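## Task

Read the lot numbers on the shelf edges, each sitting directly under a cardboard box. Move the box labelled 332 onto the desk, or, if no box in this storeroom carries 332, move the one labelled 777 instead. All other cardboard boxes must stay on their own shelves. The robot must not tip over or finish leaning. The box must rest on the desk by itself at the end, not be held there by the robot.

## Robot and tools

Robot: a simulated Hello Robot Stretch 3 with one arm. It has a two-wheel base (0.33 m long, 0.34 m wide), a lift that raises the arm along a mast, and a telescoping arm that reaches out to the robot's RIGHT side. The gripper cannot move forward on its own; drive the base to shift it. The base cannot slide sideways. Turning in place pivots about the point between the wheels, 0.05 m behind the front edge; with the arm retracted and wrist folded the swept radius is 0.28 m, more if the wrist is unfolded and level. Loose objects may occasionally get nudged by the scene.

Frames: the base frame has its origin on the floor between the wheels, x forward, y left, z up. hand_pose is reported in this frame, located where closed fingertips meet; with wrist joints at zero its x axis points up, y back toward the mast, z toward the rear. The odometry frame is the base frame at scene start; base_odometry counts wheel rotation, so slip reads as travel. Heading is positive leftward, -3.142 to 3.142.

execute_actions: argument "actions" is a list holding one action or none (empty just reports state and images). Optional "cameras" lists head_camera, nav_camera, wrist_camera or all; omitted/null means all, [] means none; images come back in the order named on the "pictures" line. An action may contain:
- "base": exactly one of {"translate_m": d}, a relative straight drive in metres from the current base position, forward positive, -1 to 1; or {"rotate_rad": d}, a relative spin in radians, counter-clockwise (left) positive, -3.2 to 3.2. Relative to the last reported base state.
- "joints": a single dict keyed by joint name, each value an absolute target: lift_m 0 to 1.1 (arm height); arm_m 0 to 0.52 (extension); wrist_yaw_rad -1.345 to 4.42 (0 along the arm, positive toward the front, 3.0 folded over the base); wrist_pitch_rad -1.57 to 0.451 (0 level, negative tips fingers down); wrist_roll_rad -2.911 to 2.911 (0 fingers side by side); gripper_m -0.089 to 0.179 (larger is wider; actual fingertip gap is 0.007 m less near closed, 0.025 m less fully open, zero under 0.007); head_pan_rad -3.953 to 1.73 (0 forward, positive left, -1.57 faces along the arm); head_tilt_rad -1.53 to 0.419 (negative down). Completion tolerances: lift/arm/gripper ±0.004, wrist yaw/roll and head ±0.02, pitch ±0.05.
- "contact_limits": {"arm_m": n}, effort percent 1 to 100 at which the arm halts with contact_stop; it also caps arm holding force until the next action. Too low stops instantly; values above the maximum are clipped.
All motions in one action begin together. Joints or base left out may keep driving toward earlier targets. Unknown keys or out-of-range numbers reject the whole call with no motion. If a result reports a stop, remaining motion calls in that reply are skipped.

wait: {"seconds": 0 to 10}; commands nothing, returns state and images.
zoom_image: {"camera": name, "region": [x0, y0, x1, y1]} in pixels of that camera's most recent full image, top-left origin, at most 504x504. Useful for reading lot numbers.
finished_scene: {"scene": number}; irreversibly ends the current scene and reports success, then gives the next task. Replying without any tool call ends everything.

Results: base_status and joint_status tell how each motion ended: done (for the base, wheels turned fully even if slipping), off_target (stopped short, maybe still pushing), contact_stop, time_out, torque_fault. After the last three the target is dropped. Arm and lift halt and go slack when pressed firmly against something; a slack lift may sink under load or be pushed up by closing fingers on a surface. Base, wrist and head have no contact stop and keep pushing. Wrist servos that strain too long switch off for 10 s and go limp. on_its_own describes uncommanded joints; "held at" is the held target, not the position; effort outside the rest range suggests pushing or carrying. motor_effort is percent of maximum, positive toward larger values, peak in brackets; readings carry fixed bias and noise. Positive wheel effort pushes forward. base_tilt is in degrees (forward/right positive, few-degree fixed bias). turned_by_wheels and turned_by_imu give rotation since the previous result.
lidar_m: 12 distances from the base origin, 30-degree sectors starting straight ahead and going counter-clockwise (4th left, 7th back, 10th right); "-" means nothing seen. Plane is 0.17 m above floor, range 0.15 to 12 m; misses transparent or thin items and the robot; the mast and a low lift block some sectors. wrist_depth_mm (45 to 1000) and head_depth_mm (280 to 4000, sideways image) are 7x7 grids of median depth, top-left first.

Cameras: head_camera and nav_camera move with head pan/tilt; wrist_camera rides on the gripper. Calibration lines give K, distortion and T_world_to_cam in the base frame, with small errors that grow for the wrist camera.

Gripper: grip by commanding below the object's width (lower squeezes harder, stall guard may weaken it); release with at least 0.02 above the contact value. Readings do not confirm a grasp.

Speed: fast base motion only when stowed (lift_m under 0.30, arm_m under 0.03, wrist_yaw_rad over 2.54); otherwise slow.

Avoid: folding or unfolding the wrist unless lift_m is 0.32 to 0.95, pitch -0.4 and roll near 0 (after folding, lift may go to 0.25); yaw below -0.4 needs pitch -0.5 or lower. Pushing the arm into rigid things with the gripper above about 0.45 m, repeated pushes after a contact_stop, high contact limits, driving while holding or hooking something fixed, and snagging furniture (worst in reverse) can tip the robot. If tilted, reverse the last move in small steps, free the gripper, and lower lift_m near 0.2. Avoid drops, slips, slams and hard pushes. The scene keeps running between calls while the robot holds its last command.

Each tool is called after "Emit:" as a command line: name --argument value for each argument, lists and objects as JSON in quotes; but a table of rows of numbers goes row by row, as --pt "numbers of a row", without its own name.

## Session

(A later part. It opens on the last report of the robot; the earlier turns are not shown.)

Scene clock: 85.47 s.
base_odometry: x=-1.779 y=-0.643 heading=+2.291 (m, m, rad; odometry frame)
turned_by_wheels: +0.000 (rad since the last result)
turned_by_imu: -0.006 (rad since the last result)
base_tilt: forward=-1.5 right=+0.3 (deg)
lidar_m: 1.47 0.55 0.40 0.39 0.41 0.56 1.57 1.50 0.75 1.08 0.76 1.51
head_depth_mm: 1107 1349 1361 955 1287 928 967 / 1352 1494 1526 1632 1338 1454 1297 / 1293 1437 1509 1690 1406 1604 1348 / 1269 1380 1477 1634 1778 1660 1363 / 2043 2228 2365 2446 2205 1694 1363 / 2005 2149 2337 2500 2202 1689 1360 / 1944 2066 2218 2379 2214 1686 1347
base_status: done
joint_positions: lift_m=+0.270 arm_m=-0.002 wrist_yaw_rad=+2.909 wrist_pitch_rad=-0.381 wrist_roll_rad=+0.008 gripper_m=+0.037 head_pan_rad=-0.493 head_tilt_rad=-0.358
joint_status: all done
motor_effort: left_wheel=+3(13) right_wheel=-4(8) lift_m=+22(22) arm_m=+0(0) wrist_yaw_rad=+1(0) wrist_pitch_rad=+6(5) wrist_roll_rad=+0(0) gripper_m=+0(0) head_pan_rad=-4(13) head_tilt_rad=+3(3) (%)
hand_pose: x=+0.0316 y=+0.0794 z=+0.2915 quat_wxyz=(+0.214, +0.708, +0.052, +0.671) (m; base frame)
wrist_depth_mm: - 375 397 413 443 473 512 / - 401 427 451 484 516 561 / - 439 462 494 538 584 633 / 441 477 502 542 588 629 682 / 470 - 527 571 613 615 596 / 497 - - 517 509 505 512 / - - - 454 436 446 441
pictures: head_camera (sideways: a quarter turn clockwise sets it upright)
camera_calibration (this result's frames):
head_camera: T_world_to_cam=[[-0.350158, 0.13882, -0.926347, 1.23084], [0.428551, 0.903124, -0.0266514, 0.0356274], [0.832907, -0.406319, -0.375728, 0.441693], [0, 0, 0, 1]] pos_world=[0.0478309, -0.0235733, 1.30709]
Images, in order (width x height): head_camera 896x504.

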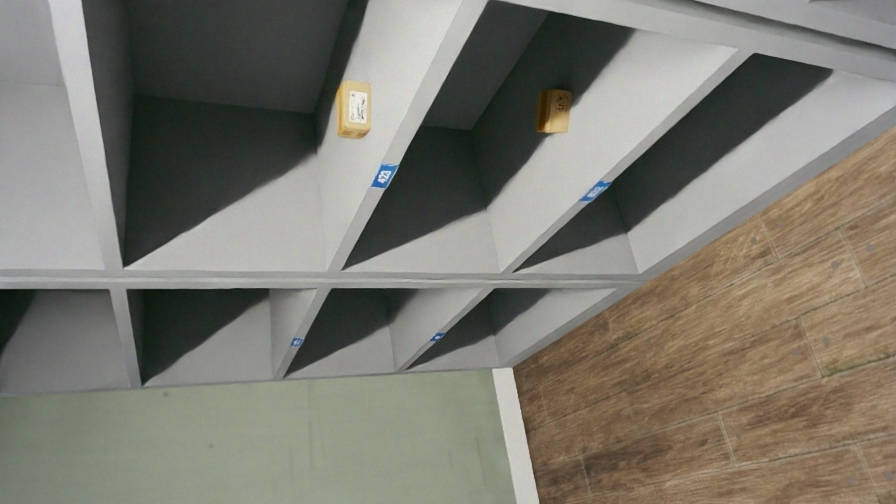

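Emit:
execute_actions --actions '[{"base": {"translate_m": 0.97}, "joints": {"head_pan_rad": -1.57, "head_tilt_rad": -0.75, "lift_m": 0.48}}]' --cameras '["head_camera", "nav_camera"]'

Scene clock: 116.23 s.
base_odometry: x=-2.419 y=+0.086 heading=+2.291 (m, m, rad; odometry frame)
turned_by_wheels: +0.000 (rad since the last result)
turned_by_imu: -0.004 (rad since the last result)
base_tilt: forward=-1.6 right=+0.3 (deg)
lidar_m: 1.38 0.55 0.40 0.39 0.40 0.55 1.52 1.53 0.78 1.08 0.74 1.44
head_depth_mm: 884 711 1194 1072 1296 1266 1128 / 890 711 1208 1066 1356 1267 1149 / 889 678 1207 1063 1355 1268 1152 / 894 676 1212 1042 1357 1281 1173 / 897 710 1210 1069 1388 1295 1126 / 901 713 1208 1068 1358 1298 1129 / 889 712 1016 1008 1124 1293 1133
base_status: done
joint_positions: lift_m=+0.480 arm_m=-0.002 wrist_yaw_rad=+2.909 wrist_pitch_rad=-0.381 wrist_roll_rad=+0.008 gripper_m=+0.037 head_pan_rad=-1.563 head_tilt_rad=-0.740
joint_status: all done
motor_effort: left_wheel=+2(14) right_wheel=-3(10) lift_m=+37(38) arm_m=+0(0) wrist_yaw_rad=+0(1) wrist_pitch_rad=+5(6) wrist_roll_rad=+0(0) gripper_m=+0(1) head_pan_rad=-4(58) head_tilt_rad=-4(24) (%)
hand_pose: x=+0.0316 y=+0.0793 z=+0.5007 quat_wxyz=(+0.214, +0.708, +0.052, +0.671) (m; base frame)
wrist_depth_mm: - 365 386 413 438 480 506 / - 396 417 445 479 521 560 / - 438 460 498 523 574 641 / 427 478 497 538 602 647 720 / 478 - 524 594 677 736 812 / 531 - 658 670 736 762 794 / 573 607 643 672 661 677 695
pictures: head_camera (sideways: a quarter turn clockwise sets it upright), nav_camera (sideways: a quarter turn counterclockwise sets it upright)
camera_calibration (this result's frames):
head_camera: T_world_to_cam=[[-0.0487331, 0.692092, -0.720162, 0.960158], [0.997941, 0.0638441, -0.00617461, 0.00548739], [0.0417047, -0.71898, -0.693779, 0.860318], [0, 0, 0, 1]] pos_world=[0.00543607, -0.046317, 1.28837]
nav_camera: T_world_to_cam=[[0.0101154, -0.659827, 0.751349, -0.935083], [-0.999825, 0.00516976, 0.0180007, 0.0371216], [-0.0157616, -0.7514, -0.659659, 0.817067], [0, 0, 0, 1]] pos_world=[0.0594522, -0.00324086, 1.24089]
Images, in order (width x height): head_camera 896x504, nav_camera 672x504.

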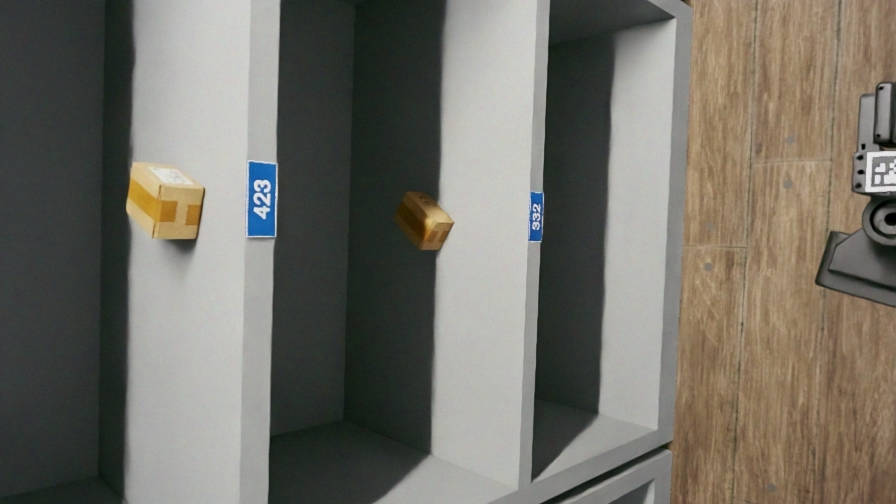

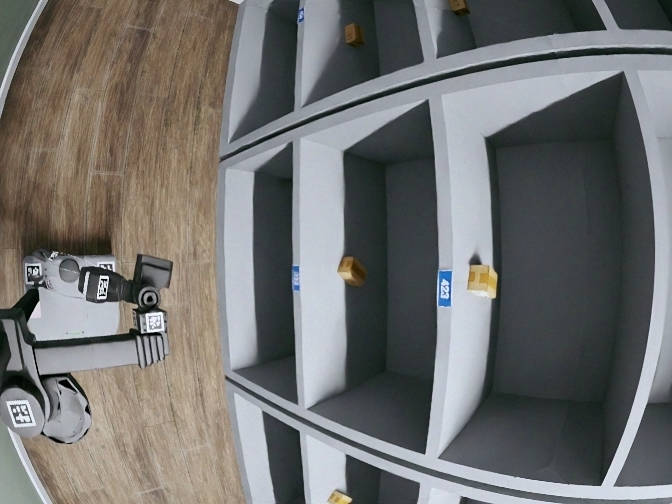

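Emit:
zoom_image --camera "head_camera" --region '[370, 170, 560, 270]'

Region (370, 170, 560, 270) of head_camera's 896x504 image, scaled by 2.653, with more detail than that image has; it fills the top 265 rows of this view, and the rest is white.

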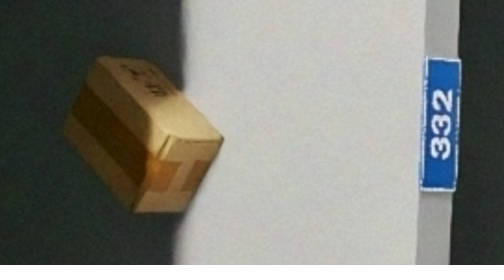

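Emit:
execute_actions --actions '[{"base": {"translate_m": 0.165}, "joints": {"lift_m": 0.64, "wrist_yaw_rad": -0.6, "wrist_pitch_rad": -0.55, "head_pan_rad": -1.75, "head_tilt_rad": -0.75}}]' --cameras '["head_camera", "wrist_camera"]'

Scene clock: 144.10 s.
base_odometry: x=-2.528 y=+0.210 heading=+2.291 (m, m, rad; odometry frame)
turned_by_wheels: +0.000 (rad since the last result)
turned_by_imu: +0.000 (rad since the last result)
base_tilt: forward=-1.6 right=+0.3 (deg)
lidar_m: 1.22 0.55 0.40 0.39 0.40 0.55 1.51 0.89 0.88 0.90 0.67 1.26
head_depth_mm: 939 712 1232 1067 1363 1292 1140 / 924 712 1247 1072 1426 1291 - / 910 677 1223 1066 1392 1301 - / 898 710 1207 1068 1404 1293 - / 888 711 1205 1069 1364 1267 1124 / 888 710 1187 1067 1309 1270 1128 / 882 712 935 946 997 1244 1123
base_status: done
joint_positions: lift_m=+0.640 arm_m=-0.002 wrist_yaw_rad=-0.597 wrist_pitch_rad=-0.563 wrist_roll_rad=+0.008 gripper_m=+0.037 head_pan_rad=-1.743 head_tilt_rad=-0.740
joint_status: all done
motor_effort: left_wheel=+2(8) right_wheel=-3(5) lift_m=+37(40) arm_m=+0(0) wrist_yaw_rad=-3(4) wrist_pitch_rad=+5(5) wrist_roll_rad=+0(0) gripper_m=+0(1) head_pan_rad=-5(25) head_tilt_rad=-2(3) (%)
hand_pose: x=-0.1362 y=-0.3118 z=+0.6212 quat_wxyz=(+0.589, -0.013, -0.709, -0.388) (m; base frame)
wrist_depth_mm: 554 502 564 577 616 - - / 438 447 469 896 747 - - / 375 433 - - 852 - - / 864 926 985 983 989 - - / 832 840 861 863 962 962 984 / 742 749 804 828 848 842 864 / 679 701 736 758 738 763 781
pictures: head_camera (sideways: a quarter turn clockwise sets it upright), wrist_camera
camera_calibration (this result's frames):
head_camera: T_world_to_cam=[[0.0758341, 0.689656, -0.720155, 0.959389], [0.993269, -0.115666, -0.00617405, 0.00551516], [-0.0875555, -0.714839, -0.693786, 0.861116], [0, 0, 0, 1]] pos_world=[-0.00283696, -0.0454513, 1.28837]
wrist_camera: T_world_to_cam=[[-0.814471, 0.579912, 0.0184297, 0.0478894], [0.401594, 0.586384, -0.703474, 0.699485], [-0.41876, -0.565558, -0.710482, 0.368313], [0, 0, 0, 1]] pos_world=[-0.0876696, -0.229637, 0.752867]
Images, in order (width x height): head_camera 896x504, wrist_camera 644x364.

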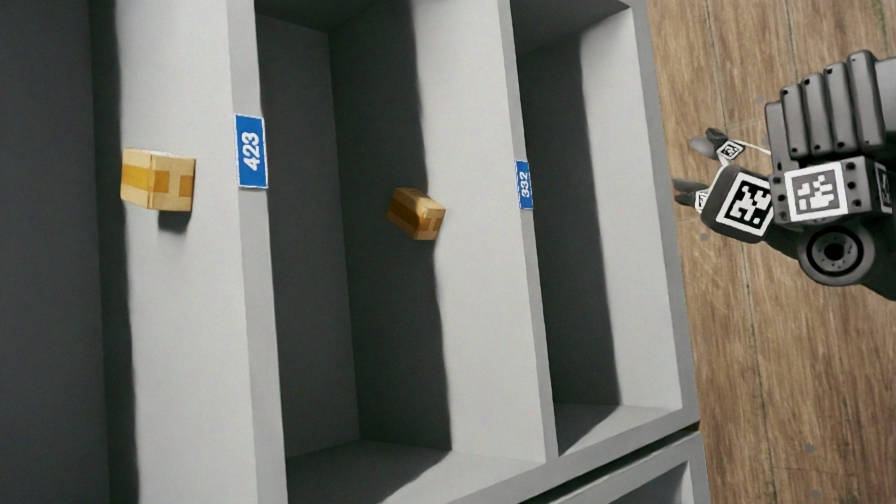

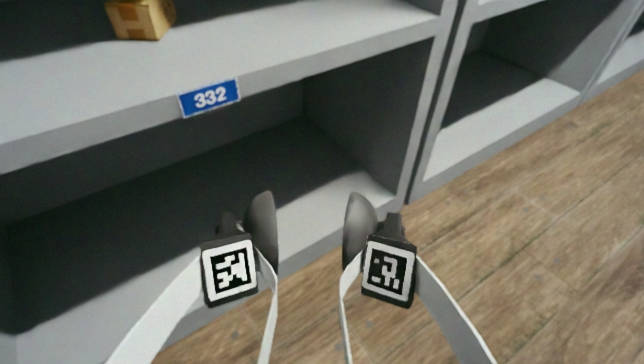

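Emit:
execute_actions --actions '[{"base": {"rotate_rad": -0.10}, "joints": {"lift_m": 0.585, "arm_m": 0.49, "wrist_yaw_rad": -0.38, "wrist_pitch_rad": -0.3, "gripper_m": 0.175, "head_pan_rad": -1.7, "head_tilt_rad": -0.7}}]' --cameras '["head_camera", "wrist_camera"]'

Scene clock: 176.07 s.
base_odometry: x=-2.528 y=+0.210 heading=+2.192 (m, m, rad; odometry frame)
turned_by_wheels: -0.100 (rad since the last result)
turned_by_imu: -0.099 (rad since the last result)
base_tilt: forward=-1.6 right=+0.3 (deg)
lidar_m: 1.22 0.61 0.42 0.39 0.39 0.50 1.10 1.68 0.88 1.08 0.67 1.31
head_depth_mm: 977 782 1161 1111 1303 1318 1140 / 959 781 1270 1105 1429 1314 1160 / 938 742 1254 1110 1385 1290 1128 / 917 712 1217 - 1383 1290 1143 / 903 780 1185 1109 1356 1268 1140 / 884 780 1157 1106 987 1255 1146 / 866 780 1102 1075 961 1198 1136
base_status: done
joint_positions: lift_m=+0.585 arm_m=+0.490 wrist_yaw_rad=-0.381 wrist_pitch_rad=-0.320 wrist_roll_rad=+0.008 gripper_m=+0.175 head_pan_rad=-1.707 head_tilt_rad=-0.704
joint_status: all done
motor_effort: left_wheel=+2(8) right_wheel=-3(7) lift_m=+21(33) arm_m=+3(4) wrist_yaw_rad=+1(5) wrist_pitch_rad=+6(7) wrist_roll_rad=+0(0) gripper_m=+1(84) head_pan_rad=+4(12) head_tilt_rad=+2(6) (%)
hand_pose: x=-0.1091 y=-0.8534 z=+0.6206 quat_wxyz=(+0.661, -0.022, -0.709, -0.243) (m; base frame)
wrist_depth_mm: 272 298 336 379 436 470 395 / 287 316 352 407 475 505 406 / 306 334 382 440 483 491 423 / 325 351 371 371 377 378 385 / 308 298 297 298 300 311 306 / - 247 234 184 249 250 259 / 206 212 162 159 215 216 211
pictures: head_camera (sideways: a quarter turn clockwise sets it upright), wrist_camera
camera_calibration (this result's frames):
head_camera: T_world_to_cam=[[0.0474995, 0.665905, -0.744522, 0.991319], [0.996741, -0.0802475, -0.00818308, 0.00810985], [-0.0651952, -0.741708, -0.667547, 0.826851], [0, 0, 0, 1]] pos_world=[-0.00126389, -0.0461923, 1.29009]
wrist_camera: T_world_to_cam=[[-0.918586, 0.395015, 0.0127626, 0.218337], [0.19562, 0.482487, -0.853779, 0.987935], [-0.343414, -0.781773, -0.520479, -0.221284], [0, 0, 0, 1]] pos_world=[-0.06869, -0.735907, 0.725518]
Images, in order (width x height): head_camera 896x504, wrist_camera 644x364.

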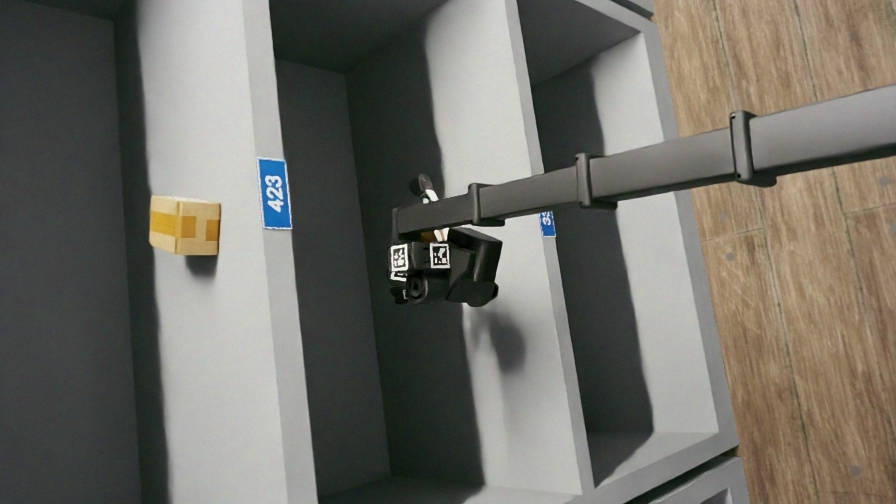

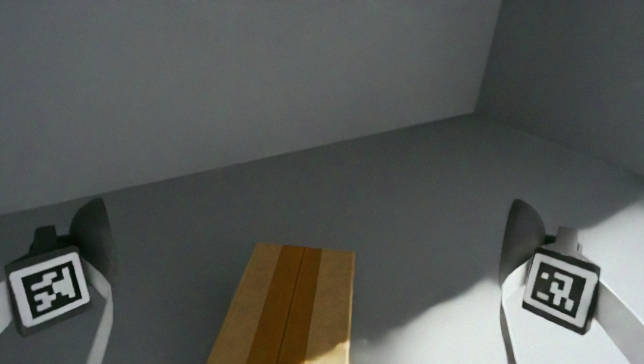

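Emit:
execute_actions --actions '[{"base": {"translate_m": 0.01}, "joints": {"lift_m": 0.527}}]' --cameras '["wrist_camera"]'

Scene clock: 188.17 s.
base_odometry: x=-2.534 y=+0.218 heading=+2.192 (m, m, rad; odometry frame)
turned_by_wheels: +0.000 (rad since the last result)
turned_by_imu: +0.001 (rad since the last result)
base_tilt: forward=-1.6 right=+0.3 (deg)
lidar_m: 1.21 0.61 0.41 0.39 0.39 0.50 1.10 1.69 0.89 1.09 0.67 1.30
head_depth_mm: 978 782 1177 1110 1319 1319 1142 / 956 782 1269 1111 1422 1316 1153 / 940 734 1257 1147 1388 1294 1130 / 918 734 1219 1198 1388 1293 1140 / 902 780 1188 1113 1353 1266 1141 / 882 781 1158 1110 986 1261 1141 / 865 781 1055 1076 956 1184 1136
base_status: done
joint_positions: lift_m=+0.527 arm_m=+0.490 wrist_yaw_rad=-0.381 wrist_pitch_rad=-0.320 wrist_roll_rad=+0.008 gripper_m=+0.175 head_pan_rad=-1.707 head_tilt_rad=-0.704
joint_status: all done
motor_effort: left_wheel=+2(8) right_wheel=-3(6) lift_m=+21(21) arm_m=+3(3) wrist_yaw_rad=+0(0) wrist_pitch_rad=+7(7) wrist_roll_rad=+0(0) gripper_m=+1(1) head_pan_rad=+5(4) head_tilt_rad=+3(1) (%)
hand_pose: x=-0.1091 y=-0.8534 z=+0.5626 quat_wxyz=(+0.661, -0.022, -0.709, -0.243) (m; base frame)
wrist_depth_mm: 273 299 335 376 434 479 406 / 288 316 355 406 458 475 414 / 298 322 340 341 349 350 359 / 256 257 243 161 261 262 262 / 213 206 134 129 209 218 213 / - 171 115 112 173 172 179 / 145 148 128 120 150 150 147
pictures: wrist_camera
camera_calibration (this result's frames):
wrist_camera: T_world_to_cam=[[-0.918586, 0.395015, 0.0127627, 0.219078], [0.19562, 0.482487, -0.853779, 0.938416], [-0.343414, -0.781773, -0.520479, -0.251473], [0, 0, 0, 1]] pos_world=[-0.0686899, -0.735908, 0.667518]
Images, in order (width x height): wrist_camera 644x364.

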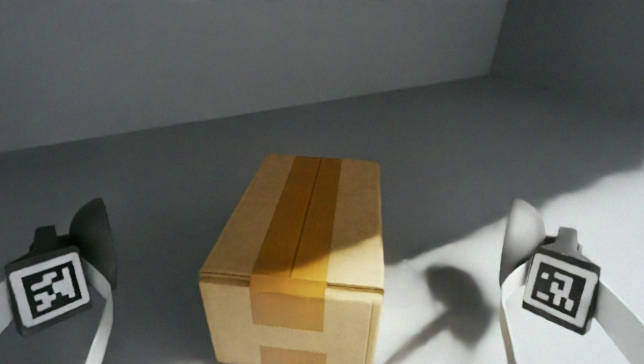

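Emit:
execute_actions --actions '[{"joints": {"gripper_m": 0.02}}]' --cameras '["wrist_camera"]'

Scene clock: 191.30 s.
base_odometry: x=-2.534 y=+0.218 heading=+2.192 (m, m, rad; odometry frame)
turned_by_wheels: +0.000 (rad since the last result)
turned_by_imu: +0.001 (rad since the last result)
base_tilt: forward=-1.5 right=+0.3 (deg)
lidar_m: 1.21 0.61 0.41 0.39 0.39 0.50 1.10 1.69 0.89 1.08 0.67 1.30
head_depth_mm: 981 781 1175 1112 1316 1317 1144 / 954 781 1270 1107 1423 1326 1154 / 937 733 1252 1112 1392 1292 1128 / 921 733 1213 1182 1398 1295 1136 / 901 780 1186 1109 1360 1266 1140 / 884 780 1153 1113 981 1256 1139 / 867 780 1061 1074 957 1181 1136
base_status: not commanded
joint_positions: lift_m=+0.527 arm_m=+0.490 wrist_yaw_rad=-0.380 wrist_pitch_rad=-0.320 wrist_roll_rad=+0.008 gripper_m=+0.021 head_pan_rad=-1.707 head_tilt_rad=-0.704
joint_status: all done
motor_effort: left_wheel=+3(3) right_wheel=-4(4) lift_m=+21(21) arm_m=+4(3) wrist_yaw_rad=+0(1) wrist_pitch_rad=+6(6) wrist_roll_rad=+0(0) gripper_m=-24(97) head_pan_rad=+4(5) head_tilt_rad=+2(3) (%)
hand_pose: x=-0.1090 y=-0.8534 z=+0.5626 quat_wxyz=(+0.661, -0.022, -0.709, -0.243) (m; base frame)
wrist_depth_mm: 272 299 334 379 430 479 399 / 287 314 354 407 467 475 421 / 298 320 339 345 350 350 353 / 253 255 258 161 262 262 263 / 204 209 129 129 135 212 209 / 171 - 115 112 114 175 176 / - 148 130 123 145 150 151
pictures: wrist_camera
camera_calibration (this result's frames):
wrist_camera: T_world_to_cam=[[-0.918847, 0.394408, 0.0127626, 0.218687], [0.195301, 0.482616, -0.853779, 0.938491], [-0.342897, -0.782, -0.520479, -0.251606], [0, 0, 0, 1]] pos_world=[-0.0686231, -0.735939, 0.667518]
Images, in order (width x height): wrist_camera 644x364.

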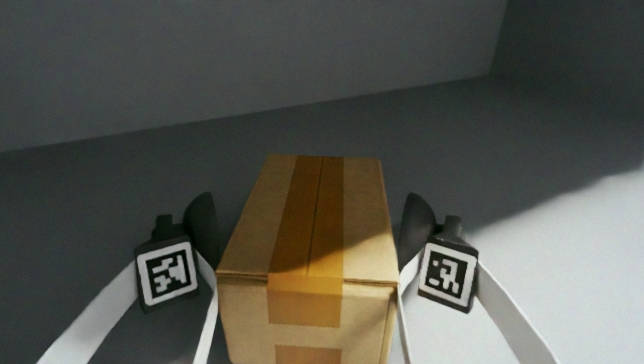

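Emit:
zoom_image --camera "wrist_camera" --region '[130, 140, 490, 364]'

Region (130, 140, 490, 364) of wrist_camera's 644x364 image, scaled by 1.400; it fills the top 314 rows of this view, and the rest is white.

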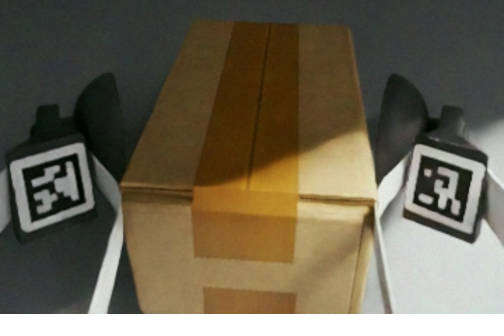

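Emit:
execute_actions --actions '[{"joints": {"gripper_m": 0.12}}]' --cameras '[]'

Emit:
execute_actions --actions '[{"base": {"translate_m": 0.011}, "joints": {"arm_m": 0.463, "lift_m": 0.524}}]' --cameras '["wrist_camera"]'

Scene clock: 205.20 s.
base_odometry: x=-2.534 y=+0.218 heading=+2.192 (m, m, rad; odometry frame)
turned_by_wheels: +0.000 (rad since the last result)
turned_by_imu: +0.001 (rad since the last result)
base_tilt: forward=-1.6 right=+0.3 (deg)
lidar_m: 1.21 0.61 0.41 0.39 0.39 0.50 1.11 1.69 0.89 1.08 0.66 1.30
head_depth_mm: 981 783 1176 1106 1323 1311 1139 / 958 782 1271 1107 1421 1312 1152 / 940 735 1249 1127 1387 1291 1129 / 917 732 1210 1185 1396 1282 1142 / 899 780 1187 1104 1354 1270 1139 / 883 780 1163 1109 981 1261 1144 / 866 783 1060 1076 959 1182 1139
base_status: not commanded
joint_positions: lift_m=+0.527 arm_m=+0.490 wrist_yaw_rad=-0.380 wrist_pitch_rad=-0.320 wrist_roll_rad=+0.008 gripper_m=+0.120 head_pan_rad=-1.707 head_tilt_rad=-0.704
joint_status: all done
motor_effort: left_wheel=+3(3) right_wheel=-4(4) lift_m=+21(21) arm_m=+3(3) wrist_yaw_rad=+1(1) wrist_pitch_rad=+6(7) wrist_roll_rad=+0(0) gripper_m=+0(79) head_pan_rad=+4(4) head_tilt_rad=+1(1) (%)
hand_pose: x=-0.1090 y=-0.8534 z=+0.5626 quat_wxyz=(+0.661, -0.022, -0.709, -0.243) (m; base frame)
wrist_depth_mm: 271 299 330 377 433 473 406 / 286 322 355 406 458 478 417 / 300 322 343 347 348 349 355 / 254 256 244 161 261 265 263 / 204 213 192 130 194 214 211 / 178 - 115 112 163 - 175 / - 148 132 122 145 150 150
pictures: none
No camera images: the call's "cameras" was empty. Leave "cameras" out to get every camera's image.

Scene clock: 206.37 s.
base_odometry: x=-2.540 y=+0.227 heading=+2.192 (m, m, rad; odometry frame)
turned_by_wheels: +0.000 (rad since the last result)
turned_by_imu: +0.000 (rad since the last result)
base_tilt: forward=-1.5 right=+0.3 (deg)
lidar_m: 1.20 0.61 0.42 0.39 0.39 0.50 1.11 1.70 0.89 1.08 0.66 1.29
head_depth_mm: 975 783 1200 1112 1349 1312 1137 / 955 782 1268 1111 1429 1313 1142 / 937 733 1247 1116 1394 1285 1131 / 918 740 1218 1180 1389 1281 1136 / 902 782 1184 1108 1354 1267 1138 / 883 781 1153 1113 987 1260 1136 / 866 780 1007 1045 958 1165 1140
base_status: done
joint_positions: lift_m=+0.524 arm_m=+0.463 wrist_yaw_rad=-0.380 wrist_pitch_rad=-0.320 wrist_roll_rad=+0.008 gripper_m=+0.120 head_pan_rad=-1.707 head_tilt_rad=-0.704
joint_status: all done
motor_effort: left_wheel=+2(7) right_wheel=-2(4) lift_m=+21(21) arm_m=-3(3) wrist_yaw_rad=+0(1) wrist_pitch_rad=+6(7) wrist_roll_rad=+0(0) gripper_m=+1(1) head_pan_rad=+5(4) head_tilt_rad=+1(2) (%)
hand_pose: x=-0.1090 y=-0.8270 z=+0.5596 quat_wxyz=(+0.661, -0.022, -0.709, -0.243) (m; base frame)
wrist_depth_mm: 293 318 357 399 470 503 417 / 306 339 382 426 472 492 428 / 311 331 336 205 339 344 347 / 247 249 239 156 255 259 259 / 200 208 186 136 196 211 207 / 174 - 159 150 164 - 172 / - 145 145 145 145 146 148
pictures: wrist_camera
camera_calibration (this result's frames):
wrist_camera: T_world_to_cam=[[-0.918846, 0.394409, 0.0127626, 0.208288], [0.195301, 0.482616, -0.853779, 0.923156], [-0.342898, -0.781999, -0.520479, -0.232472], [0, 0, 0, 1]] pos_world=[-0.0686231, -0.709474, 0.664516]
Images, in order (width x height): wrist_camera 644x364.

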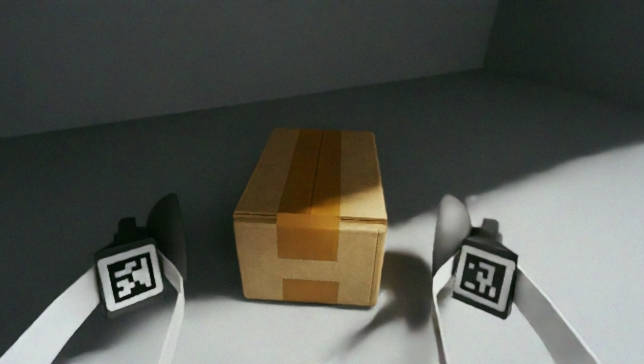

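Emit:
execute_actions --actions '[{"joints": {"arm_m": 0.473, "gripper_m": 0.095}}]' --cameras '[]'

Emit:
execute_actions --actions '[{"joints": {"gripper_m": 0.0}}]' --cameras '["wrist_camera"]'

Scene clock: 211.27 s.
base_odometry: x=-2.540 y=+0.227 heading=+2.192 (m, m, rad; odometry frame)
turned_by_wheels: +0.000 (rad since the last result)
turned_by_imu: +0.001 (rad since the last result)
base_tilt: forward=-1.6 right=+0.3 (deg)
lidar_m: 1.20 0.61 0.42 0.39 0.40 0.50 1.11 1.70 0.89 1.08 0.66 1.29
head_depth_mm: 981 783 1197 1112 1335 1311 1139 / 958 781 1277 1113 1428 1320 1147 / 936 735 1252 1109 1384 1293 1132 / 915 738 1214 1179 1389 1290 1139 / 900 782 1188 1114 1354 1262 1138 / 884 782 1158 1108 982 1255 1139 / 864 780 1009 1043 960 1163 1139
base_status: not commanded
joint_positions: lift_m=+0.524 arm_m=+0.473 wrist_yaw_rad=-0.380 wrist_pitch_rad=-0.320 wrist_roll_rad=+0.008 gripper_m=+0.095 head_pan_rad=-1.707 head_tilt_rad=-0.704
joint_status: all done
motor_effort: left_wheel=+3(3) right_wheel=-2(3) lift_m=+21(21) arm_m=+3(4) wrist_yaw_rad=+0(1) wrist_pitch_rad=+6(6) wrist_roll_rad=+0(0) gripper_m=+1(77) head_pan_rad=+4(5) head_tilt_rad=+2(1) (%)
hand_pose: x=-0.1090 y=-0.8364 z=+0.5596 quat_wxyz=(+0.661, -0.022, -0.709, -0.243) (m; base frame)
wrist_depth_mm: 285 311 348 389 458 495 420 / 302 332 369 421 465 497 423 / 307 328 335 338 336 343 345 / 247 251 251 156 244 256 260 / 200 209 135 129 130 204 206 / 168 - 158 138 151 177 172 / - 145 145 145 145 147 148
pictures: none
No camera images: the call's "cameras" was empty. Leave "cameras" out to get every camera's image.

Scene clock: 212.70 s.
base_odometry: x=-2.540 y=+0.227 heading=+2.192 (m, m, rad; odometry frame)
turned_by_wheels: +0.000 (rad since the last result)
turned_by_imu: +0.000 (rad since the last result)
base_tilt: forward=-1.6 right=+0.4 (deg)
lidar_m: 1.20 0.61 0.42 0.39 0.40 0.50 1.11 1.70 0.89 1.08 0.66 1.29
head_depth_mm: 980 786 1197 1111 1345 1315 1137 / 956 781 1269 1111 1424 1311 1138 / 941 732 1253 1110 1395 1288 1130 / 916 738 1209 1181 1388 1287 1142 / 902 781 1188 1107 1351 1259 1137 / 885 780 1157 1112 988 1259 1140 / 866 782 1009 1039 953 1166 1141
base_status: not commanded
joint_positions: lift_m=+0.524 arm_m=+0.473 wrist_yaw_rad=-0.380 wrist_pitch_rad=-0.321 wrist_roll_rad=+0.008 gripper_m=+0.001 head_pan_rad=-1.707 head_tilt_rad=-0.704
joint_status: all done
motor_effort: left_wheel=+2(2) right_wheel=-2(2) lift_m=+21(21) arm_m=+3(3) wrist_yaw_rad=+1(0) wrist_pitch_rad=+6(7) wrist_roll_rad=+0(0) gripper_m=-22(97) head_pan_rad=+5(5) head_tilt_rad=+2(2) (%)
hand_pose: x=-0.1090 y=-0.8364 z=+0.5594 quat_wxyz=(+0.661, -0.022, -0.709, -0.243) (m; base frame)
wrist_depth_mm: 286 311 350 394 451 495 416 / 302 331 372 417 457 496 424 / 306 325 335 337 340 342 346 / 248 252 239 154 256 256 257 / 199 200 128 127 193 204 205 / 167 170 141 135 159 170 172 / 144 144 144 145 146 147 147
pictures: wrist_camera
camera_calibration (this result's frames):
wrist_camera: T_world_to_cam=[[-0.918851, 0.394398, 0.0127855, 0.212001], [0.195602, 0.483367, -0.853286, 0.927869], [-0.342714, -0.781542, -0.521287, -0.239056], [0, 0, 0, 1]] pos_world=[-0.0686236, -0.718945, 0.66441]
Images, in order (width x height): wrist_camera 644x364.

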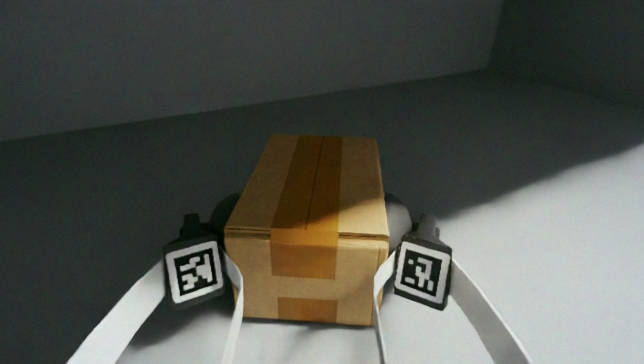

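Emit:
execute_actions --actions '[{"joints": {"gripper_m": -0.03, "lift_m": 0.55}}]' --cameras '["wrist_camera"]'

Scene clock: 215.50 s.
base_odometry: x=-2.540 y=+0.227 heading=+2.192 (m, m, rad; odometry frame)
turned_by_wheels: +0.000 (rad since the last result)
turned_by_imu: +0.001 (rad since the last result)
base_tilt: forward=-1.5 right=+0.3 (deg)
lidar_m: 1.20 0.62 0.42 0.39 0.39 0.50 1.11 1.70 0.89 1.08 0.66 1.29
head_depth_mm: 971 784 1200 1107 1338 1311 1141 / 957 782 1269 1108 1424 1309 1147 / 937 732 1249 1113 1377 1289 1128 / 919 740 1207 1204 1385 1291 1144 / 903 783 1188 1112 1358 1262 1138 / 883 782 1151 1106 989 1257 1138 / 868 779 1010 1045 960 1166 1139
base_status: not commanded
joint_positions: lift_m=+0.550 arm_m=+0.473 wrist_yaw_rad=-0.380 wrist_pitch_rad=-0.325 wrist_roll_rad=+0.008 gripper_m=-0.028 head_pan_rad=-1.707 head_tilt_rad=-0.704
joint_status: all done
motor_effort: left_wheel=+2(2) right_wheel=-2(2) lift_m=+37(39) arm_m=+3(3) wrist_yaw_rad=-1(0) wrist_pitch_rad=+8(8) wrist_roll_rad=+0(0) gripper_m=-32(100) head_pan_rad=+5(4) head_tilt_rad=+2(2) (%)
hand_pose: x=-0.1088 y=-0.8359 z=+0.5835 quat_wxyz=(+0.661, -0.020, -0.709, -0.245) (m; base frame)
wrist_depth_mm: 285 312 348 394 449 495 415 / 300 329 374 429 496 513 425 / 322 345 376 395 400 402 404 / 294 293 280 155 301 302 303 / 237 236 128 126 232 242 243 / 198 206 140 135 - 203 203 / 171 172 171 168 174 173 176
pictures: wrist_camera
camera_calibration (this result's frames):
wrist_camera: T_world_to_cam=[[-0.918872, 0.394344, 0.0128961, 0.211569], [0.196991, 0.486843, -0.850987, 0.949967], [-0.34186, -0.779408, -0.525029, -0.222007], [0, 0, 0, 1]] pos_world=[-0.0686251, -0.71895, 0.689121]
Images, in order (width x height): wrist_camera 644x364.

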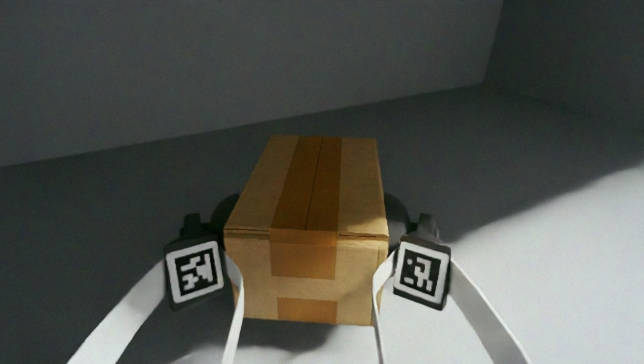

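Emit:
execute_actions --actions '[{"base": {"rotate_rad": 0.2}, "joints": {"arm_m": 0.15, "head_pan_rad": -3.14, "head_tilt_rad": -0.5}}]' --cameras '["wrist_camera"]'

Scene clock: 235.37 s.
base_odometry: x=-2.540 y=+0.227 heading=+2.392 (m, m, rad; odometry frame)
turned_by_wheels: +0.200 (rad since the last result)
turned_by_imu: +0.204 (rad since the last result)
base_tilt: forward=-1.6 right=+0.3 (deg)
lidar_m: 1.11 0.50 0.39 0.39 0.42 0.62 2.47 0.89 1.00 0.66 0.67 1.22
head_depth_mm: 2246 2058 1868 1740 1596 1394 1215 / 2987 3249 3395 2453 1876 1496 1246 / 3005 3332 3464 2479 1855 1489 1241 / 3008 3400 3590 2477 1860 1486 1237 / 2262 2482 2761 2475 1840 1496 1236 / 2155 1958 1750 1941 1795 1484 1234 / 1378 1486 1717 1600 1746 1430 1234
base_status: done
joint_positions: lift_m=+0.550 arm_m=+0.150 wrist_yaw_rad=-0.380 wrist_pitch_rad=-0.326 wrist_roll_rad=+0.008 gripper_m=+0.011 head_pan_rad=-3.133 head_tilt_rad=-0.507
joint_status: all done
on_its_own: gripper_m is held at +0.010, not at your -0.030, by its stall guard, which is not easing now
motor_effort: left_wheel=-3(10) right_wheel=+3(12) lift_m=+37(37) arm_m=-3(2) wrist_yaw_rad=-1(0) wrist_pitch_rad=+8(8) wrist_roll_rad=+0(0) gripper_m=-19(20) head_pan_rad=-4(56) head_tilt_rad=+2(16) (%)
hand_pose: x=-0.1087 y=-0.5134 z=+0.5834 quat_wxyz=(+0.661, -0.020, -0.709, -0.245) (m; base frame)
wrist_depth_mm: 527 577 620 664 723 744 582 / 511 584 586 589 593 603 544 / 385 391 393 405 401 411 411 / 296 296 287 154 322 344 565 / 247 258 128 127 945 843 627 / 432 650 141 135 746 795 644 / 416 678 714 673 692 707 688
pictures: wrist_camera
camera_calibration (this result's frames):
wrist_camera: T_world_to_cam=[[-0.918993, 0.394062, 0.0129124, 0.0843077], [0.197047, 0.487408, -0.85065, 0.792911], [-0.341503, -0.779197, -0.525573, 0.0297731], [0, 0, 0, 1]] pos_world=[-0.0685951, -0.396495, 0.689049]
Images, in order (width x height): wrist_camera 644x364.

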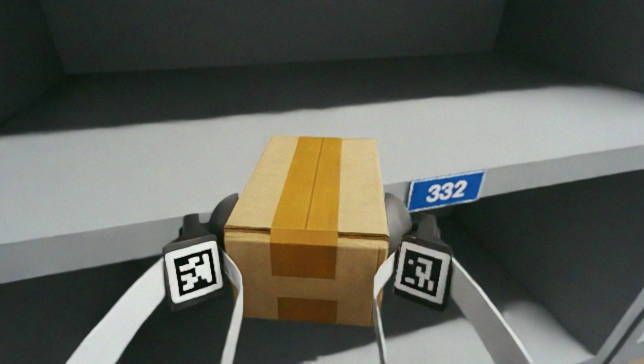

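Emit:
execute_actions --actions '[{"base": {"translate_m": -0.22}, "joints": {"arm_m": 0.0, "wrist_yaw_rad": 2.65, "wrist_pitch_rad": -0.4, "lift_m": 0.285}}]' --cameras '["wrist_camera", "head_camera"]'

Scene clock: 242.67 s.
base_odometry: x=-2.379 y=+0.077 heading=+2.392 (m, m, rad; odometry frame)
turned_by_wheels: +0.000 (rad since the last result)
turned_by_imu: +0.003 (rad since the last result)
base_tilt: forward=-1.6 right=+0.3 (deg)
lidar_m: 1.16 0.53 0.42 0.41 0.44 0.65 2.38 0.78 0.74 1.06 0.74 1.44
head_depth_mm: 2406 2185 1997 1849 1690 1431 1231 / 2751 3067 3274 2474 1875 1494 1246 / 2832 3128 3313 2463 1871 1490 1242 / 2872 3154 3398 2464 1866 1491 1237 / 2811 3077 2540 2456 1857 1484 1241 / 2011 2098 2023 1797 1789 1488 1235 / 1220 1303 1460 1516 1736 1439 1241
base_status: done
joint_positions: lift_m=+0.285 arm_m=+0.000 wrist_yaw_rad=+2.648 wrist_pitch_rad=-0.425 wrist_roll_rad=+0.008 gripper_m=+0.011 head_pan_rad=-3.133 head_tilt_rad=-0.506
joint_status: all done
on_its_own: gripper_m is held at +0.010, not at your -0.030, by its stall guard, which is not easing now
motor_effort: left_wheel=-4(10) right_wheel=+3(8) lift_m=+22(33) arm_m=-3(2) wrist_yaw_rad=+2(2) wrist_pitch_rad=+8(8) wrist_roll_rad=+0(0) gripper_m=-19(19) head_pan_rad=-4(5) head_tilt_rad=+3(3) (%)
hand_pose: x=+0.0846 y=+0.0516 z=+0.2965 quat_wxyz=(+0.314, +0.709, -0.025, +0.631) (m; base frame)
wrist_depth_mm: 365 393 440 473 522 612 712 / 387 420 459 526 580 670 806 / 417 460 505 545 656 758 866 / 453 500 531 155 691 723 741 / 484 523 128 126 579 585 583 / 503 512 140 135 478 509 505 / - - 427 429 442 441 446
pictures: head_camera (sideways: a quarter turn clockwise sets it upright), wrist_camera
camera_calibration (this result's frames):
head_camera: T_world_to_cam=[[0.505894, 0.0477061, -0.861275, 1.14073], [0.0616854, -0.997914, -0.0190419, 0.0279542], [-0.860387, -0.043495, -0.507782, 0.623857], [0, 0, 0, 1]] pos_world=[-0.0420547, 0.000610692, 1.2998]
wrist_camera: T_world_to_cam=[[0.869165, -0.494285, 0.0153182, -0.0631734], [-0.289386, -0.533495, -0.794757, 0.312665], [0.401009, 0.686342, -0.606734, 0.270895], [0, 0, 0, 1]] pos_world=[0.0367578, -0.0503471, 0.413821]
Images, in order (width x height): head_camera 896x504, wrist_camera 644x364.

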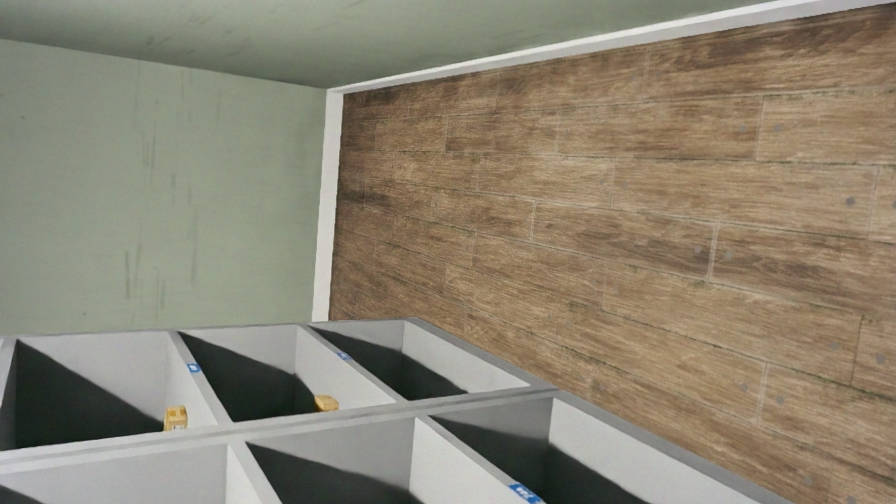

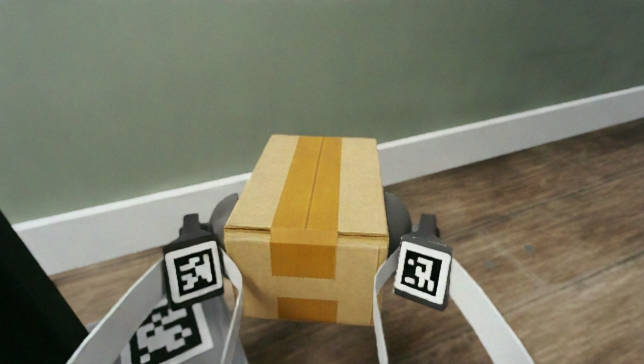

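Emit:
execute_actions --actions '[{"base": {"translate_m": -1.0}}]' --cameras '[]'

Emit:
execute_actions --actions '[{"base": {"translate_m": -1.0}}]' --cameras '["head_camera", "wrist_camera"]'

Scene clock: 250.47 s.
base_odometry: x=-1.647 y=-0.605 heading=+2.391 (m, m, rad; odometry frame)
turned_by_wheels: +0.000 (rad since the last result)
turned_by_imu: +0.008 (rad since the last result)
base_tilt: forward=-1.5 right=+0.3 (deg)
lidar_m: 1.43 0.67 0.52 0.52 0.55 0.83 1.39 0.65 0.61 0.96 0.70 1.52
head_depth_mm: 1905 2094 2286 2267 1861 1506 1244 / 1931 2116 2365 2459 1859 1497 1244 / 1977 2152 2409 2498 1865 1490 1241 / 1987 2200 2450 2483 1847 1488 1238 / 2038 2253 2485 2467 1855 1491 1236 / 2011 2181 1434 1516 1692 1472 1233 / 1129 1233 1387 1447 1215 1393 1211
base_status: done
joint_positions: lift_m=+0.285 arm_m=+0.000 wrist_yaw_rad=+2.648 wrist_pitch_rad=-0.425 wrist_roll_rad=+0.008 gripper_m=+0.011 head_pan_rad=-3.133 head_tilt_rad=-0.506
joint_status: not commanded
on_its_own: gripper_m is held at +0.010, not at your -0.030, by its stall guard, which is not easing now
motor_effort: left_wheel=-4(15) right_wheel=+3(8) lift_m=+22(22) arm_m=-3(3) wrist_yaw_rad=+2(1) wrist_pitch_rad=+8(8) wrist_roll_rad=+0(0) gripper_m=-19(19) head_pan_rad=-4(4) head_tilt_rad=+3(3) (%)
hand_pose: x=+0.0846 y=+0.0516 z=+0.2965 quat_wxyz=(+0.314, +0.709, -0.025, +0.631) (m; base frame)
wrist_depth_mm: 447 480 533 585 660 729 844 / 482 523 571 648 727 815 933 / 514 563 622 656 800 860 921 / 544 601 643 155 714 695 707 / 570 585 129 127 574 597 610 / 511 514 139 135 475 505 510 / - - 426 423 447 440 446
pictures: none
No camera images: the call's "cameras" was empty. Leave "cameras" out to get every camera's image.

Scene clock: 255.47 s.
base_odometry: x=-0.916 y=-1.287 heading=+2.391 (m, m, rad; odometry frame)
turned_by_wheels: +0.000 (rad since the last result)
turned_by_imu: +0.008 (rad since the last result)
base_tilt: forward=-1.5 right=+0.3 (deg)
lidar_m: 1.71 0.81 0.64 0.63 0.68 1.02 1.36 0.49 0.49 0.84 0.70 0.67
head_depth_mm: 1080 1186 1310 1476 1667 1493 1239 / 1097 1203 1335 1506 1678 1490 1240 / 1113 1227 1362 1532 1710 1484 1236 / 1132 1249 1392 1570 1733 1480 1242 / 1149 1276 1420 1607 1765 1478 1233 / 1173 1291 1440 1648 1789 1483 1238 / 1198 1319 1478 1676 1819 1481 1229
base_status: done
joint_positions: lift_m=+0.285 arm_m=+0.000 wrist_yaw_rad=+2.648 wrist_pitch_rad=-0.425 wrist_roll_rad=+0.008 gripper_m=+0.011 head_pan_rad=-3.133 head_tilt_rad=-0.506
joint_status: not commanded
on_its_own: gripper_m is held at +0.010, not at your -0.030, by its stall guard, which is not easing now
motor_effort: left_wheel=-4(16) right_wheel=+3(8) lift_m=+22(22) arm_m=-3(3) wrist_yaw_rad=+2(2) wrist_pitch_rad=+7(8) wrist_roll_rad=+0(0) gripper_m=-19(19) head_pan_rad=-5(4) head_tilt_rad=+2(3) (%)
hand_pose: x=+0.0846 y=+0.0516 z=+0.2965 quat_wxyz=(+0.314, +0.709, -0.025, +0.631) (m; base frame)
wrist_depth_mm: 540 589 638 720 810 887 - / 587 623 689 776 854 970 - / 623 668 742 770 880 881 903 / 641 699 670 154 719 707 707 / 572 585 128 127 576 592 590 / 505 510 139 135 474 513 507 / - - 429 427 443 453 446
pictures: head_camera (sideways: a quarter turn clockwise sets it upright), wrist_camera
camera_calibration (this result's frames):
head_camera: T_world_to_cam=[[0.505855, 0.0476928, -0.861299, 1.14076], [0.0616588, -0.997916, -0.0190444, 0.0279576], [-0.860412, -0.043473, -0.507741, 0.623804], [0, 0, 0, 1]] pos_world=[-0.0420548, 0.000611931, 1.2998]
wrist_camera: T_world_to_cam=[[0.869172, -0.494273, 0.0153184, -0.0631716], [-0.289379, -0.533499, -0.794757, 0.312664], [0.401, 0.686347, -0.606734, 0.270895], [0, 0, 0, 1]] pos_world=[0.0367565, -0.0503463, 0.413821]
Images, in order (width x height): head_camera 896x504, wrist_camera 644x364.

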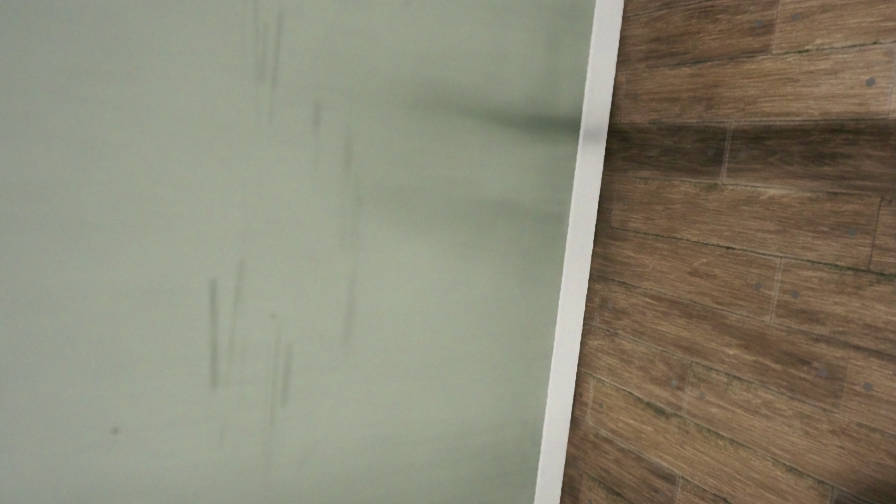

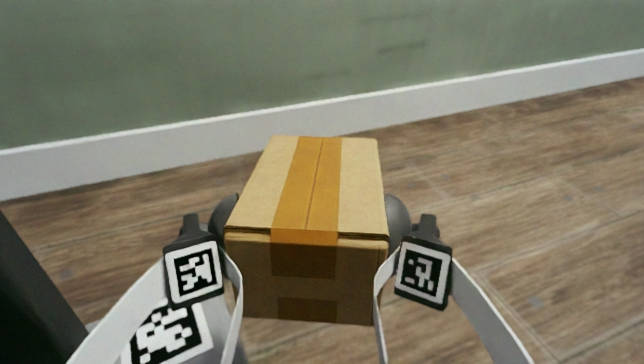

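Emit:
execute_actions --actions '[{"base": {"translate_m": -0.72}}]' --cameras '[]'

Emit:
execute_actions --actions '[{"base": {"rotate_rad": 1.436}, "joints": {"head_tilt_rad": -0.4}}]' --cameras '["head_camera", "nav_camera"]'

Scene clock: 262.57 s.
base_odometry: x=-0.389 y=-1.778 heading=+2.391 (m, m, rad; odometry frame)
turned_by_wheels: +0.000 (rad since the last result)
turned_by_imu: +0.006 (rad since the last result)
base_tilt: forward=-1.5 right=+0.3 (deg)
lidar_m: 1.92 0.91 0.72 0.72 0.77 0.64 0.64 0.69 1.04 2.72 0.50 0.49
head_depth_mm: 488 537 591 662 752 869 1027 / 496 546 604 678 770 894 1060 / 504 554 616 690 789 918 1102 / 513 565 628 707 812 947 1130 / 520 576 642 725 833 978 1157 / 531 587 656 741 857 1009 1181 / 540 598 670 762 879 1046 1198
base_status: done
joint_positions: lift_m=+0.285 arm_m=+0.000 wrist_yaw_rad=+2.648 wrist_pitch_rad=-0.425 wrist_roll_rad=+0.008 gripper_m=+0.011 head_pan_rad=-3.133 head_tilt_rad=-0.506
joint_status: not commanded
on_its_own: gripper_m is held at +0.010, not at your -0.030, by its stall guard, which is not easing now
motor_effort: left_wheel=-4(14) right_wheel=+3(8) lift_m=+22(22) arm_m=-3(3) wrist_yaw_rad=+2(2) wrist_pitch_rad=+7(8) wrist_roll_rad=+0(0) gripper_m=-18(19) head_pan_rad=-5(4) head_tilt_rad=+2(2) (%)
hand_pose: x=+0.0846 y=+0.0516 z=+0.2965 quat_wxyz=(+0.314, +0.709, -0.025, +0.631) (m; base frame)
wrist_depth_mm: 613 661 719 790 879 985 - / 648 699 795 850 976 - - / 688 747 797 888 905 898 895 / 695 710 676 154 696 711 715 / 579 593 128 127 564 600 592 / 505 514 139 135 471 508 510 / - - 430 430 444 445 443
pictures: none
No camera images: the call's "cameras" was empty. Leave "cameras" out to get every camera's image.

Scene clock: 264.80 s.
base_odometry: x=-0.389 y=-1.778 heading=-2.456 (m, m, rad; odometry frame)
turned_by_wheels: +1.436 (rad since the last result)
turned_by_imu: +1.444 (rad since the last result)
base_tilt: forward=-1.6 right=+0.3 (deg)
lidar_m: 0.72 0.74 0.66 0.64 0.66 0.89 2.41 0.56 0.49 1.31 1.03 0.74
head_depth_mm: 2056 2014 2006 1966 1881 1626 1323 / 2555 2748 2984 2758 2117 1626 1317 / 2577 2806 3041 3029 2094 1622 1315 / 2590 2825 3042 2974 2115 1616 1315 / 2608 2839 3080 2966 2080 1619 1308 / 2612 2832 2947 2836 2079 1610 1309 / 2613 2831 2777 2756 2067 1555 1137
base_status: done
joint_positions: lift_m=+0.285 arm_m=+0.000 wrist_yaw_rad=+2.648 wrist_pitch_rad=-0.425 wrist_roll_rad=+0.008 gripper_m=+0.011 head_pan_rad=-3.133 head_tilt_rad=-0.408
joint_status: all done
on_its_own: gripper_m is held at +0.010, not at your -0.030, by its stall guard, which is not easing now
motor_effort: left_wheel=-4(12) right_wheel=+4(15) lift_m=+22(22) arm_m=-3(3) wrist_yaw_rad=+2(2) wrist_pitch_rad=+8(8) wrist_roll_rad=+0(0) gripper_m=-20(19) head_pan_rad=-4(5) head_tilt_rad=+3(15) (%)
hand_pose: x=+0.0846 y=+0.0516 z=+0.2965 quat_wxyz=(+0.314, +0.709, -0.025, +0.631) (m; base frame)
wrist_depth_mm: 542 591 665 760 827 723 575 / 575 637 740 839 948 739 603 / 604 696 761 831 900 760 629 / 644 680 664 155 703 703 632 / 572 573 128 126 578 596 588 / 502 515 139 135 478 511 501 / - - 431 428 448 443 450
pictures: head_camera (sideways: a quarter turn clockwise sets it upright), nav_camera (sideways: a quarter turn counterclockwise sets it upright)
camera_calibration (this result's frames):
head_camera: T_world_to_cam=[[0.419271, 0.0468494, -0.906652, 1.20045], [0.0592893, -0.997949, -0.0241493, 0.0346209], [-0.905923, -0.0436296, -0.421189, 0.511459], [0, 0, 0, 1]] pos_world=[-0.0420221, 0.00062445, 1.30464]
nav_camera: T_world_to_cam=[[-0.378634, -0.00814534, 0.925511, -1.15982], [0.00980541, 0.99987, 0.0128112, 0.0377123], [-0.925495, 0.0139258, -0.378505, 0.456811], [0, 0, 0, 1]] pos_world=[-0.0167389, -0.0535159, 1.24584]
Images, in order (width x height): head_camera 896x504, nav_camera 672x504.

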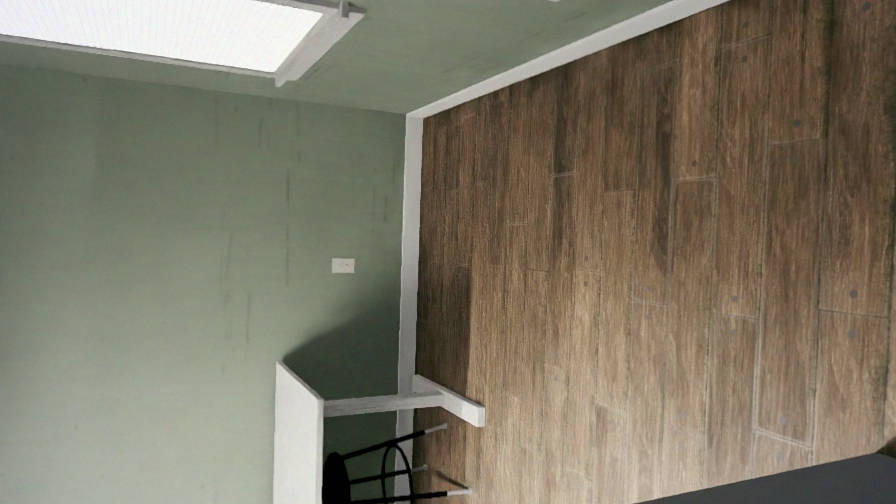

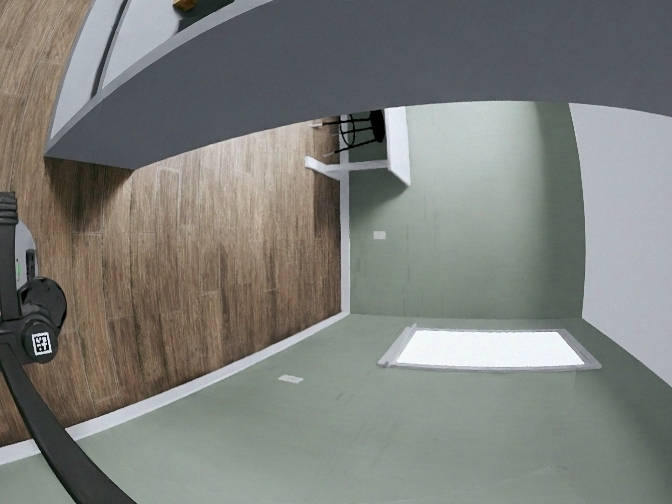

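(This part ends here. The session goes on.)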